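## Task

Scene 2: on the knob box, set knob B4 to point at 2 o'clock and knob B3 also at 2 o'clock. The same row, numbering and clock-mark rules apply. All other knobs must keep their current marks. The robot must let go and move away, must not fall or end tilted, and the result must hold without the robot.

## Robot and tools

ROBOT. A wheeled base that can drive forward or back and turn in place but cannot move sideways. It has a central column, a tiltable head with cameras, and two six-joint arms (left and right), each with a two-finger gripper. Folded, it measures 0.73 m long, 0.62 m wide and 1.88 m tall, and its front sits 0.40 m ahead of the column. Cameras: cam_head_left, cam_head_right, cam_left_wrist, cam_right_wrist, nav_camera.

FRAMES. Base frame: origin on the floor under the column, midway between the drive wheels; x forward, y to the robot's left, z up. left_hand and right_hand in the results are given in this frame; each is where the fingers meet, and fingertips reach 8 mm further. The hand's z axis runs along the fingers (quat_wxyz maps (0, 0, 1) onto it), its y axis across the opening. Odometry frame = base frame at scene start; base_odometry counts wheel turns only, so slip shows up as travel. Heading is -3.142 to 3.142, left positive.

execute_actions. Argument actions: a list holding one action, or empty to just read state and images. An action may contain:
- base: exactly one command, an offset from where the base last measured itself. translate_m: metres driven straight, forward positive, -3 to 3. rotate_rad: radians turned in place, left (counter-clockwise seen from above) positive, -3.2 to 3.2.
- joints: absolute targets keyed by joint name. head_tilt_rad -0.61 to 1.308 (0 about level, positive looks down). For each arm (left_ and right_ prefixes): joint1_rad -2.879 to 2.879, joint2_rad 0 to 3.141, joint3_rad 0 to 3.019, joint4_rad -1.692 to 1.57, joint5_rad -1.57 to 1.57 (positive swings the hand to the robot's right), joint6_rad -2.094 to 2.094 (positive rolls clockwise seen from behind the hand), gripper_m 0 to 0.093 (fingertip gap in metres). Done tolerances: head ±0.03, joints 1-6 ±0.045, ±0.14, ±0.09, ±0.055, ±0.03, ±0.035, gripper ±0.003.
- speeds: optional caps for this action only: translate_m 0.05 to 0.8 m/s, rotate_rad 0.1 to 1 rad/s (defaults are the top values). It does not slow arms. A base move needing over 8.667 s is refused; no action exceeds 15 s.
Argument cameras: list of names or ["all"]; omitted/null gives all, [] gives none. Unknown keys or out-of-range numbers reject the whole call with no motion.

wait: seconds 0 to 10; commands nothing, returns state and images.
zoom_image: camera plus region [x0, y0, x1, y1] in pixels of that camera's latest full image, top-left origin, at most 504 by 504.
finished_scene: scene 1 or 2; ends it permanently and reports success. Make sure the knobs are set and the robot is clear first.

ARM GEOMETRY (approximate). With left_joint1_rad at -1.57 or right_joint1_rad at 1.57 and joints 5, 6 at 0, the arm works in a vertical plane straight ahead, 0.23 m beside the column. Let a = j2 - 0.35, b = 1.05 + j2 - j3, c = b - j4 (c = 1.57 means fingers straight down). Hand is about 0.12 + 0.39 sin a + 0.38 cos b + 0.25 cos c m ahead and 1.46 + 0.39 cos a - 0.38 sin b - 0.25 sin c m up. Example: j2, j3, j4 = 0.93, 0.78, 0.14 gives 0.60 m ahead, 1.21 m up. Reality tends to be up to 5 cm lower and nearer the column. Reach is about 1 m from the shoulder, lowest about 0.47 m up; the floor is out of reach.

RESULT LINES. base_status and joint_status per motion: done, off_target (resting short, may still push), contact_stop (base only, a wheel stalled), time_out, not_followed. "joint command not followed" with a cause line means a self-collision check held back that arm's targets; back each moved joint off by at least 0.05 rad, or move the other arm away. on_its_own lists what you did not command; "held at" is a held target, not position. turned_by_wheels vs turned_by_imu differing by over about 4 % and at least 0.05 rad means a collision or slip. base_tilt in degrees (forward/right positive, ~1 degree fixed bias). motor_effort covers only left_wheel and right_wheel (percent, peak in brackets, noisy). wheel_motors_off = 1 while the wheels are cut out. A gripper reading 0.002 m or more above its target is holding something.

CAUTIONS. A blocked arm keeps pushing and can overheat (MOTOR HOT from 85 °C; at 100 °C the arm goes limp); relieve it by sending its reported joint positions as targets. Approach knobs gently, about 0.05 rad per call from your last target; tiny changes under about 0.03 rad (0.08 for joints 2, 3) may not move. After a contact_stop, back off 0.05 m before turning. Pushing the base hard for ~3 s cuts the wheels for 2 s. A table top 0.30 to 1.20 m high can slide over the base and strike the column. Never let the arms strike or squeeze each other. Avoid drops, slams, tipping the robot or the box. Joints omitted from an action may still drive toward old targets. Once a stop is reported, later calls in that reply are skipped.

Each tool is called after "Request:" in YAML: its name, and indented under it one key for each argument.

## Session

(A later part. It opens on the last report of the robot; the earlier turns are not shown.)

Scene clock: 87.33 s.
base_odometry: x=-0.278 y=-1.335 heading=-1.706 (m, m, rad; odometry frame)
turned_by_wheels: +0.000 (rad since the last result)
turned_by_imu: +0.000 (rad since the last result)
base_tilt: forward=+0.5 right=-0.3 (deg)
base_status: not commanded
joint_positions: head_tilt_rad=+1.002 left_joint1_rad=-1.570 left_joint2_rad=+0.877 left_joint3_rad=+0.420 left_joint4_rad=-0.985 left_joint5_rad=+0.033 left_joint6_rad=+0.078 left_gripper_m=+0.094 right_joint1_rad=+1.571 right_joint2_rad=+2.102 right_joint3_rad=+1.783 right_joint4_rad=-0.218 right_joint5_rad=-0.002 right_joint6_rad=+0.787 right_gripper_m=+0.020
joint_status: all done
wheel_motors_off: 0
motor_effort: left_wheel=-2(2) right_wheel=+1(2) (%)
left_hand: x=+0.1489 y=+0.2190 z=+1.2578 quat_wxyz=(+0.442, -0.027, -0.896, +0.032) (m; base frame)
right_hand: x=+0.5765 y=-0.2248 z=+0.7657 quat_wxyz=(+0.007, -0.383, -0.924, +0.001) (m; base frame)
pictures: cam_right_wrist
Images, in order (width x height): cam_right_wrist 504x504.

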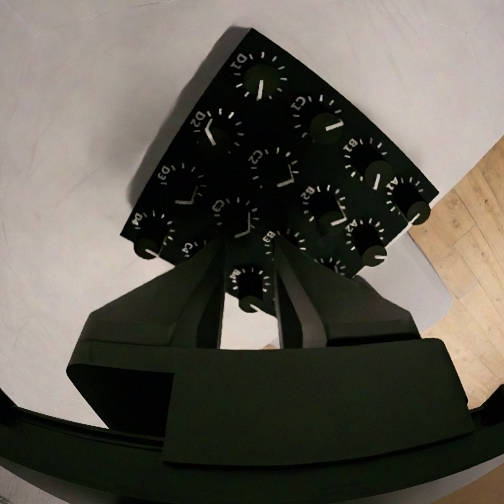

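Knob is up-left: forward 9 mm.

Request:
execute_actions:
  actions:
    - {"base":{"translate_m":0.009},"speeds":{"translate_m":0.05}}
  cameras: ["cam_right_wrist"]

Request:
execute_actions:
  actions:
    - {"joints":{"right_joint2_rad":2.158,"right_joint3_rad":1.825}}
  cameras: ["cam_right_wrist"]

Scene clock: 94.03 s.
base_odometry: x=-0.279 y=-1.344 heading=-1.705 (m, m, rad; odometry frame)
turned_by_wheels: +0.001 (rad since the last result)
turned_by_imu: +0.001 (rad since the last result)
base_tilt: forward=+0.4 right=-0.2 (deg)
base_status: done
joint_positions: head_tilt_rad=+1.002 left_joint1_rad=-1.570 left_joint2_rad=+0.877 left_joint3_rad=+0.421 left_joint4_rad=-0.985 left_joint5_rad=+0.033 left_joint6_rad=+0.078 left_gripper_m=+0.094 right_joint1_rad=+1.571 right_joint2_rad=+2.103 right_joint3_rad=+1.785 right_joint4_rad=-0.226 right_joint5_rad=-0.002 right_joint6_rad=+0.787 right_gripper_m=+0.020
joint_status: not commanded
wheel_motors_off: 0
motor_effort: left_wheel=+1(39) right_wheel=+0(42) (%)
left_hand: x=+0.1493 y=+0.2190 z=+1.2577 quat_wxyz=(+0.442, -0.027, -0.896, +0.032) (m; base frame)
right_hand: x=+0.5748 y=-0.2248 z=+0.7652 quat_wxyz=(+0.010, -0.383, -0.924, +0.003) (m; base frame)
pictures: cam_right_wrist
Images, in order (width x height): cam_right_wrist 504x504.

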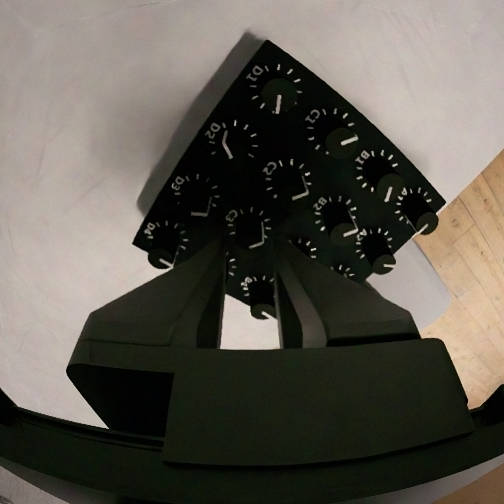

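Scene clock: 94.67 s.
base_odometry: x=-0.279 y=-1.344 heading=-1.705 (m, m, rad; odometry frame)
turned_by_wheels: +0.000 (rad since the last result)
turned_by_imu: +0.000 (rad since the last result)
base_tilt: forward=+0.3 right=-0.4 (deg)
base_status: not commanded
joint_positions: head_tilt_rad=+1.002 left_joint1_rad=-1.570 left_joint2_rad=+0.877 left_joint3_rad=+0.421 left_joint4_rad=-0.985 left_joint5_rad=+0.033 left_joint6_rad=+0.078 left_gripper_m=+0.094 right_joint1_rad=+1.571 right_joint2_rad=+2.131 right_joint3_rad=+1.813 right_joint4_rad=-0.225 right_joint5_rad=-0.002 right_joint6_rad=+0.787 right_gripper_m=+0.020
joint_status: all done
wheel_motors_off: 0
motor_effort: left_wheel=+1(1) right_wheel=+0(1) (%)
left_hand: x=+0.1493 y=+0.2190 z=+1.2577 quat_wxyz=(+0.442, -0.027, -0.896, +0.032) (m; base frame)
right_hand: x=+0.5730 y=-0.2248 z=+0.7545 quat_wxyz=(+0.009, -0.383, -0.924, +0.003) (m; base frame)
pictures: cam_right_wrist
Images, in order (width x height): cam_right_wrist 504x504.

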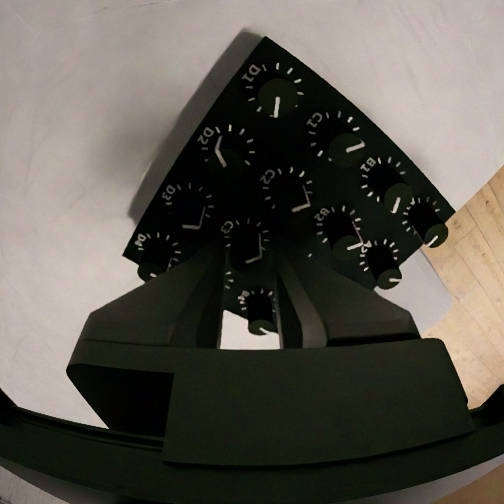

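Request:
execute_actions:
  actions:
    - {"joints":{"right_gripper_m":0.004}}
  cameras: []

Request:
execute_actions:
  actions:
    - {"joints":{"right_joint6_rad":0.28}}
  cameras: []

Request:
execute_actions:
  actions:
    - {"joints":{"right_gripper_m":0.017}}
  cameras: []

Request:
execute_actions:
  actions:
    - {"joints":{"right_joint2_rad":2.03,"right_joint3_rad":1.725}}
  cameras: []

Request:
execute_actions:
  actions:
    - {"base":{"rotate_rad":0.04},"joints":{"right_joint6_rad":0,"right_gripper_m":0.02}}
  cameras: []

Request:
execute_actions:
  actions:
    - {"base":{"translate_m":-0.048},"joints":{"right_joint2_rad":2.105,"right_joint3_rad":1.77}}
  cameras: ["cam_right_wrist"]

Request:
execute_actions:
  actions:
    - {"joints":{"right_joint6_rad":-0.7}}
  cameras: ["cam_right_wrist"]

Scene clock: 103.23 s.
base_odometry: x=-0.279 y=-1.344 heading=-1.705 (m, m, rad; odometry frame)
turned_by_wheels: +0.000 (rad since the last result)
turned_by_imu: +0.000 (rad since the last result)
base_tilt: forward=+0.5 right=-0.2 (deg)
base_status: not commanded
joint_positions: head_tilt_rad=+1.002 left_joint1_rad=-1.570 left_joint2_rad=+0.877 left_joint3_rad=+0.421 left_joint4_rad=-0.985 left_joint5_rad=+0.033 left_joint6_rad=+0.078 left_gripper_m=+0.094 right_joint1_rad=+1.571 right_joint2_rad=+2.131 right_joint3_rad=+1.813 right_joint4_rad=-0.224 right_joint5_rad=-0.002 right_joint6_rad=+0.787 right_gripper_m=+0.010
joint_status: right_gripper_m off_target (ended at +0.010, target +0.004)
wheel_motors_off: 0
motor_effort: left_wheel=+1(1) right_wheel=+0(1) (%)
left_hand: x=+0.1493 y=+0.2190 z=+1.2577 quat_wxyz=(+0.442, -0.027, -0.896, +0.032) (m; base frame)
right_hand: x=+0.5732 y=-0.2248 z=+0.7545 quat_wxyz=(+0.009, -0.383, -0.924, +0.002) (m; base frame)
pictures: none
No camera images: the call's "cameras" was empty. Leave "cameras" out to get every camera's image.

Scene clock: 104.37 s.
base_odometry: x=-0.279 y=-1.344 heading=-1.705 (m, m, rad; odometry frame)
turned_by_wheels: +0.000 (rad since the last result)
turned_by_imu: +0.000 (rad since the last result)
base_tilt: forward=+0.4 right=-0.3 (deg)
base_status: not commanded
joint_positions: head_tilt_rad=+1.002 left_joint1_rad=-1.570 left_joint2_rad=+0.877 left_joint3_rad=+0.421 left_joint4_rad=-0.985 left_joint5_rad=+0.033 left_joint6_rad=+0.078 left_gripper_m=+0.094 right_joint1_rad=+1.571 right_joint2_rad=+2.131 right_joint3_rad=+1.813 right_joint4_rad=-0.224 right_joint5_rad=+0.000 right_joint6_rad=+0.294 right_gripper_m=+0.010
joint_status: all done
wheel_motors_off: 0
motor_effort: left_wheel=+0(1) right_wheel=+0(1) (%)
left_hand: x=+0.1493 y=+0.2190 z=+1.2577 quat_wxyz=(+0.442, -0.027, -0.896, +0.032) (m; base frame)
right_hand: x=+0.5732 y=-0.2252 z=+0.7545 quat_wxyz=(+0.009, -0.147, -0.989, +0.001) (m; base frame)
pictures: none
No camera images: the call's "cameras" was empty. Leave "cameras" out to get every camera's image.

Scene clock: 104.80 s.
base_odometry: x=-0.279 y=-1.344 heading=-1.705 (m, m, rad; odometry frame)
turned_by_wheels: +0.000 (rad since the last result)
turned_by_imu: +0.000 (rad since the last result)
base_tilt: forward=+0.5 right=-0.2 (deg)
base_status: not commanded
joint_positions: head_tilt_rad=+1.002 left_joint1_rad=-1.570 left_joint2_rad=+0.877 left_joint3_rad=+0.421 left_joint4_rad=-0.985 left_joint5_rad=+0.033 left_joint6_rad=+0.078 left_gripper_m=+0.094 right_joint1_rad=+1.571 right_joint2_rad=+2.131 right_joint3_rad=+1.813 right_joint4_rad=-0.224 right_joint5_rad=+0.000 right_joint6_rad=+0.294 right_gripper_m=+0.017
joint_status: all done
wheel_motors_off: 0
motor_effort: left_wheel=+1(1) right_wheel=-1(1) (%)
left_hand: x=+0.1493 y=+0.2190 z=+1.2577 quat_wxyz=(+0.442, -0.027, -0.896, +0.032) (m; base frame)
right_hand: x=+0.5732 y=-0.2252 z=+0.7545 quat_wxyz=(+0.009, -0.146, -0.989, +0.001) (m; base frame)
pictures: none
No camera images: the call's "cameras" was empty. Leave "cameras" out to get every camera's image.

Scene clock: 105.70 s.
base_odometry: x=-0.279 y=-1.344 heading=-1.705 (m, m, rad; odometry frame)
turned_by_wheels: +0.000 (rad since the last result)
turned_by_imu: +0.000 (rad since the last result)
base_tilt: forward=+0.5 right=-0.3 (deg)
base_status: not commanded
joint_positions: head_tilt_rad=+1.002 left_joint1_rad=-1.570 left_joint2_rad=+0.877 left_joint3_rad=+0.421 left_joint4_rad=-0.985 left_joint5_rad=+0.033 left_joint6_rad=+0.078 left_gripper_m=+0.094 right_joint1_rad=+1.571 right_joint2_rad=+2.046 right_joint3_rad=+1.719 right_joint4_rad=-0.220 right_joint5_rad=+0.000 right_joint6_rad=+0.293 right_gripper_m=+0.017
joint_status: all done
wheel_motors_off: 0
motor_effort: left_wheel=+1(1) right_wheel=-1(1) (%)
left_hand: x=+0.1493 y=+0.2190 z=+1.2577 quat_wxyz=(+0.442, -0.027, -0.896, +0.032) (m; base frame)
right_hand: x=+0.5746 y=-0.2252 z=+0.7864 quat_wxyz=(+0.011, -0.146, -0.989, +0.002) (m; base frame)
pictures: none
No camera images: the call's "cameras" was empty. Leave "cameras" out to get every camera's image.

Scene clock: 106.60 s.
base_odometry: x=-0.279 y=-1.344 heading=-1.667 (m, m, rad; odometry frame)
turned_by_wheels: +0.038 (rad since the last result)
turned_by_imu: +0.038 (rad since the last result)
base_tilt: forward=+0.4 right=-0.3 (deg)
base_status: done
joint_positions: head_tilt_rad=+1.002 left_joint1_rad=-1.570 left_joint2_rad=+0.877 left_joint3_rad=+0.421 left_joint4_rad=-0.985 left_joint5_rad=+0.033 left_joint6_rad=+0.078 left_gripper_m=+0.094 right_joint1_rad=+1.572 right_joint2_rad=+2.046 right_joint3_rad=+1.719 right_joint4_rad=-0.220 right_joint5_rad=+0.000 right_joint6_rad=+0.013 right_gripper_m=+0.020
joint_status: all done
wheel_motors_off: 0
motor_effort: left_wheel=-1(43) right_wheel=+1(42) (%)
left_hand: x=+0.1493 y=+0.2190 z=+1.2577 quat_wxyz=(+0.442, -0.027, -0.896, +0.032) (m; base frame)
right_hand: x=+0.5746 y=-0.2246 z=+0.7864 quat_wxyz=(+0.011, -0.006, -1.000, +0.000) (m; base frame)
pictures: none
No camera images: the call's "cameras" was empty. Leave "cameras" out to get every camera's image.

Scene clock: 107.67 s.
base_odometry: x=-0.275 y=-1.296 heading=-1.668 (m, m, rad; odometry frame)
turned_by_wheels: -0.001 (rad since the last result)
turned_by_imu: -0.001 (rad since the last result)
base_tilt: forward=+0.4 right=-0.2 (deg)
base_status: done
joint_positions: head_tilt_rad=+1.002 left_joint1_rad=-1.570 left_joint2_rad=+0.877 left_joint3_rad=+0.419 left_joint4_rad=-0.985 left_joint5_rad=+0.033 left_joint6_rad=+0.078 left_gripper_m=+0.094 right_joint1_rad=+1.572 right_joint2_rad=+2.090 right_joint3_rad=+1.768 right_joint4_rad=-0.220 right_joint5_rad=+0.000 right_joint6_rad=+0.013 right_gripper_m=+0.020
joint_status: all done
wheel_motors_off: 0
motor_effort: left_wheel=-1(64) right_wheel=+0(35) (%)
left_hand: x=+0.1483 y=+0.2190 z=+1.2580 quat_wxyz=(+0.443, -0.027, -0.896, +0.032) (m; base frame)
right_hand: x=+0.5744 y=-0.2245 z=+0.7697 quat_wxyz=(+0.010, -0.006, -1.000, +0.000) (m; base frame)
pictures: cam_right_wrist
Images, in order (width x height): cam_right_wrist 504x504.

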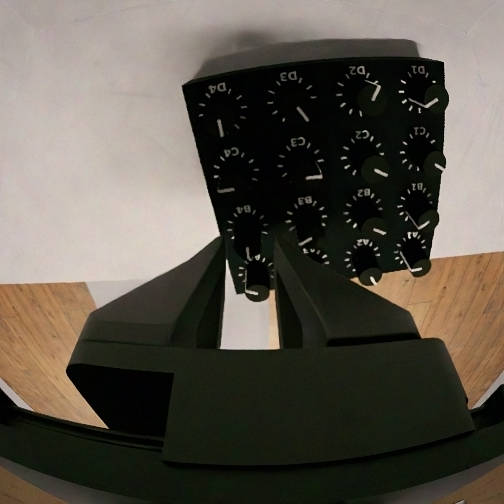

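Scene clock: 108.93 s.
base_odometry: x=-0.275 y=-1.296 heading=-1.668 (m, m, rad; odometry frame)
turned_by_wheels: +0.000 (rad since the last result)
turned_by_imu: +0.000 (rad since the last result)
base_tilt: forward=+0.4 right=-0.3 (deg)
base_status: not commanded
joint_positions: head_tilt_rad=+1.002 left_joint1_rad=-1.570 left_joint2_rad=+0.877 left_joint3_rad=+0.419 left_joint4_rad=-0.985 left_joint5_rad=+0.033 left_joint6_rad=+0.078 left_gripper_m=+0.094 right_joint1_rad=+1.572 right_joint2_rad=+2.090 right_joint3_rad=+1.768 right_joint4_rad=-0.220 right_joint5_rad=+0.000 right_joint6_rad=-0.687 right_gripper_m=+0.020
joint_status: all done
wheel_motors_off: 0
motor_effort: left_wheel=-1(1) right_wheel=+0(0) (%)
left_hand: x=+0.1483 y=+0.2190 z=+1.2580 quat_wxyz=(+0.443, -0.027, -0.896, +0.032) (m; base frame)
right_hand: x=+0.5744 y=-0.2245 z=+0.7697 quat_wxyz=(+0.009, +0.337, -0.941, -0.004) (m; base frame)
pictures: cam_right_wrist
Images, in order (width x height): cam_right_wrist 504x504.

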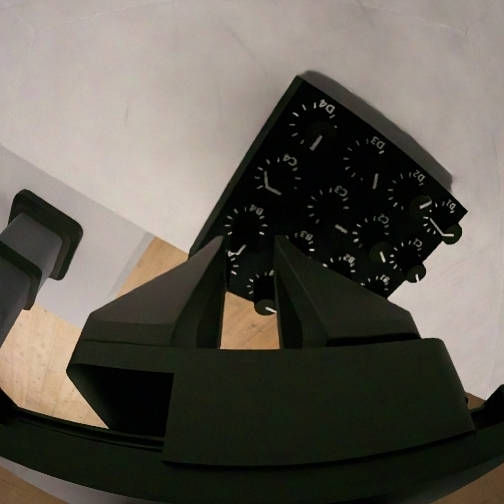

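Aligned well.

Request:
execute_actions:
  actions:
    - {"joints":{"right_joint2_rad":2.158,"right_joint3_rad":1.818}}
  cameras: ["cam_right_wrist"]

Request:
execute_actions:
  actions:
    - {"joints":{"right_gripper_m":0.004}}
  cameras: ["cam_right_wrist"]

Scene clock: 113.07 s.
base_odometry: x=-0.275 y=-1.296 heading=-1.668 (m, m, rad; odometry frame)
turned_by_wheels: +0.000 (rad since the last result)
turned_by_imu: +0.000 (rad since the last result)
base_tilt: forward=+0.5 right=-0.3 (deg)
base_status: not commanded
joint_positions: head_tilt_rad=+1.002 left_joint1_rad=-1.570 left_joint2_rad=+0.877 left_joint3_rad=+0.419 left_joint4_rad=-0.985 left_joint5_rad=+0.033 left_joint6_rad=+0.078 left_gripper_m=+0.094 right_joint1_rad=+1.572 right_joint2_rad=+2.134 right_joint3_rad=+1.804 right_joint4_rad=-0.221 right_joint5_rad=-0.001 right_joint6_rad=-0.687 right_gripper_m=+0.020
joint_status: all done
wheel_motors_off: 0
motor_effort: left_wheel=-3(3) right_wheel=+1(1) (%)
left_hand: x=+0.1483 y=+0.2190 z=+1.2580 quat_wxyz=(+0.443, -0.027, -0.896, +0.032) (m; base frame)
right_hand: x=+0.5663 y=-0.2243 z=+0.7527 quat_wxyz=(+0.013, +0.337, -0.941, -0.006) (m; base frame)
pictures: cam_right_wrist
Images, in order (width x height): cam_right_wrist 504x504.

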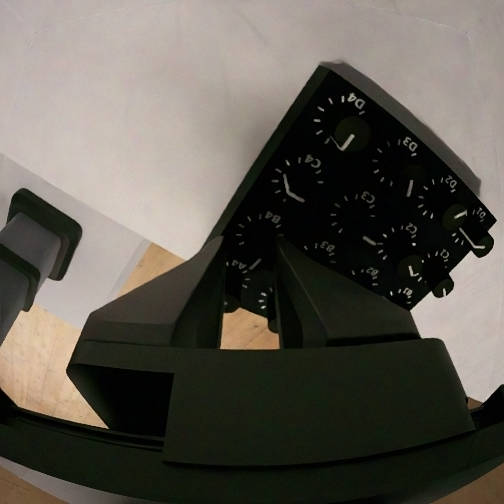

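Scene clock: 113.53 s.
base_odometry: x=-0.275 y=-1.296 heading=-1.668 (m, m, rad; odometry frame)
turned_by_wheels: +0.000 (rad since the last result)
turned_by_imu: +0.000 (rad since the last result)
base_tilt: forward=+0.5 right=-0.3 (deg)
base_status: not commanded
joint_positions: head_tilt_rad=+1.002 left_joint1_rad=-1.570 left_joint2_rad=+0.877 left_joint3_rad=+0.419 left_joint4_rad=-0.985 left_joint5_rad=+0.033 left_joint6_rad=+0.078 left_gripper_m=+0.094 right_joint1_rad=+1.572 right_joint2_rad=+2.134 right_joint3_rad=+1.805 right_joint4_rad=-0.221 right_joint5_rad=+0.000 right_joint6_rad=-0.687 right_gripper_m=+0.010
joint_status: right_gripper_m off_target (ended at +0.010, target +0.004)
wheel_motors_off: 0
motor_effort: left_wheel=-3(3) right_wheel=+1(1) (%)
left_hand: x=+0.1483 y=+0.2190 z=+1.2580 quat_wxyz=(+0.443, -0.027, -0.896, +0.032) (m; base frame)
right_hand: x=+0.5665 y=-0.2249 z=+0.7527 quat_wxyz=(+0.013, +0.337, -0.941, -0.005) (m; base frame)
pictures: cam_right_wrist
Images, in order (width x height): cam_right_wrist 504x504.

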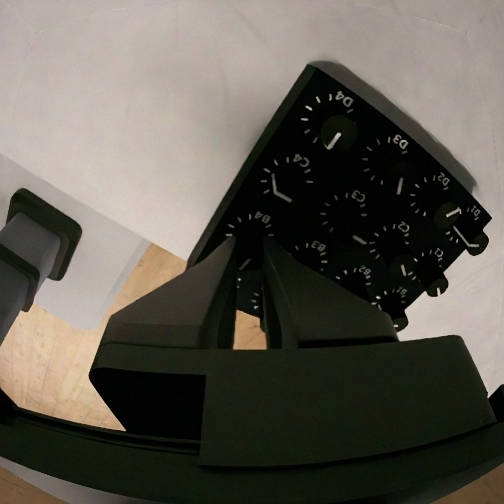

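Request:
execute_actions:
  actions:
    - {"joints":{"right_joint6_rad":0.37}}
  cameras: []

Request:
execute_actions:
  actions:
    - {"joints":{"right_gripper_m":0.017}}
  cameras: []

Request:
execute_actions:
  actions:
    - {"joints":{"right_joint2_rad":2.0,"right_joint3_rad":1.69}}
  cameras: []

Request:
execute_actions:
  actions:
    - {"base":{"translate_m":-0.06}}
  cameras: ["cam_right_wrist"]

Request:
zoom_image:
  camera: "cam_right_wrist"
  region: [100,0,420,250]

Scene clock: 120.23 s.
base_odometry: x=-0.275 y=-1.296 heading=-1.668 (m, m, rad; odometry frame)
turned_by_wheels: +0.000 (rad since the last result)
turned_by_imu: +0.000 (rad since the last result)
base_tilt: forward=+0.4 right=-0.3 (deg)
base_status: not commanded
joint_positions: head_tilt_rad=+1.002 left_joint1_rad=-1.570 left_joint2_rad=+0.877 left_joint3_rad=+0.419 left_joint4_rad=-0.985 left_joint5_rad=+0.033 left_joint6_rad=+0.078 left_gripper_m=+0.094 right_joint1_rad=+1.576 right_joint2_rad=+2.134 right_joint3_rad=+1.805 right_joint4_rad=-0.223 right_joint5_rad=-0.005 right_joint6_rad=+0.355 right_gripper_m=+0.010
joint_status: all done
wheel_motors_off: 0
motor_effort: left_wheel=-3(3) right_wheel=+1(1) (%)
left_hand: x=+0.1483 y=+0.2190 z=+1.2580 quat_wxyz=(+0.443, -0.027, -0.896, +0.032) (m; base frame)
right_hand: x=+0.5662 y=-0.2204 z=+0.7527 quat_wxyz=(+0.015, -0.175, -0.984, -0.002) (m; base frame)
pictures: none
No camera images: the call's "cameras" was empty. Leave "cameras" out to get every camera's image.

Scene clock: 120.67 s.
base_odometry: x=-0.275 y=-1.296 heading=-1.668 (m, m, rad; odometry frame)
turned_by_wheels: +0.000 (rad since the last result)
turned_by_imu: +0.000 (rad since the last result)
base_tilt: forward=+0.4 right=-0.4 (deg)
base_status: not commanded
joint_positions: head_tilt_rad=+1.002 left_joint1_rad=-1.570 left_joint2_rad=+0.877 left_joint3_rad=+0.419 left_joint4_rad=-0.985 left_joint5_rad=+0.033 left_joint6_rad=+0.078 left_gripper_m=+0.094 right_joint1_rad=+1.575 right_joint2_rad=+2.134 right_joint3_rad=+1.805 right_joint4_rad=-0.223 right_joint5_rad=-0.004 right_joint6_rad=+0.356 right_gripper_m=+0.017
joint_status: all done
wheel_motors_off: 0
motor_effort: left_wheel=-3(3) right_wheel=+1(1) (%)
left_hand: x=+0.1483 y=+0.2190 z=+1.2580 quat_wxyz=(+0.443, -0.027, -0.896, +0.032) (m; base frame)
right_hand: x=+0.5662 y=-0.2213 z=+0.7527 quat_wxyz=(+0.015, -0.176, -0.984, -0.001) (m; base frame)
pictures: none
No camera images: the call's "cameras" was empty. Leave "cameras" out to get every camera's image.

Scene clock: 121.67 s.
base_odometry: x=-0.275 y=-1.296 heading=-1.668 (m, m, rad; odometry frame)
turned_by_wheels: +0.000 (rad since the last result)
turned_by_imu: +0.000 (rad since the last result)
base_tilt: forward=+0.4 right=-0.2 (deg)
base_status: not commanded
joint_positions: head_tilt_rad=+1.002 left_joint1_rad=-1.570 left_joint2_rad=+0.877 left_joint3_rad=+0.419 left_joint4_rad=-0.985 left_joint5_rad=+0.033 left_joint6_rad=+0.078 left_gripper_m=+0.094 right_joint1_rad=+1.575 right_joint2_rad=+2.008 right_joint3_rad=+1.683 right_joint4_rad=-0.220 right_joint5_rad=-0.003 right_joint6_rad=+0.356 right_gripper_m=+0.017
joint_status: all done
wheel_motors_off: 0
motor_effort: left_wheel=-3(3) right_wheel=+1(1) (%)
left_hand: x=+0.1483 y=+0.2190 z=+1.2580 quat_wxyz=(+0.443, -0.027, -0.896, +0.032) (m; base frame)
right_hand: x=+0.5769 y=-0.2216 z=+0.8010 quat_wxyz=(+0.011, -0.176, -0.984, -0.001) (m; base frame)
pictures: none
No camera images: the call's "cameras" was empty. Leave "cameras" out to get every camera's image.

Scene clock: 122.93 s.
base_odometry: x=-0.269 y=-1.237 heading=-1.667 (m, m, rad; odometry frame)
turned_by_wheels: +0.000 (rad since the last result)
turned_by_imu: +0.000 (rad since the last result)
base_tilt: forward=+0.5 right=-0.2 (deg)
base_status: done
joint_positions: head_tilt_rad=+1.002 left_joint1_rad=-1.570 left_joint2_rad=+0.877 left_joint3_rad=+0.420 left_joint4_rad=-0.985 left_joint5_rad=+0.033 left_joint6_rad=+0.078 left_gripper_m=+0.094 right_joint1_rad=+1.575 right_joint2_rad=+2.008 right_joint3_rad=+1.683 right_joint4_rad=-0.220 right_joint5_rad=-0.003 right_joint6_rad=+0.356 right_gripper_m=+0.017
joint_status: not commanded
wheel_motors_off: 0
motor_effort: left_wheel=-1(62) right_wheel=-1(40) (%)
left_hand: x=+0.1489 y=+0.2190 z=+1.2578 quat_wxyz=(+0.442, -0.027, -0.896, +0.032) (m; base frame)
right_hand: x=+0.5773 y=-0.2216 z=+0.8010 quat_wxyz=(+0.011, -0.176, -0.984, -0.001) (m; base frame)
pictures: cam_right_wrist
Images, in order (width x height): cam_right_wrist 504x504.

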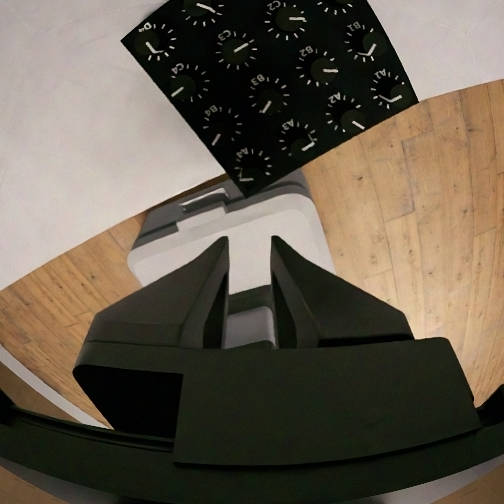

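Region (100, 0, 420, 250) of cam_right_wrist's 504x504 image, scaled by 1.575, with more detail than that image has; it fills the top 394 rows of this view, and the rest is white.

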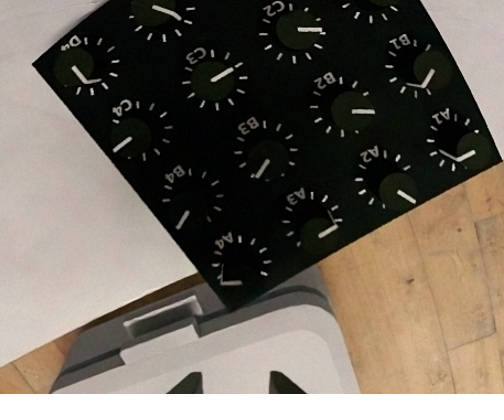

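Request:
finished_scene:
  scene: 2

The scene is finished: the task was done.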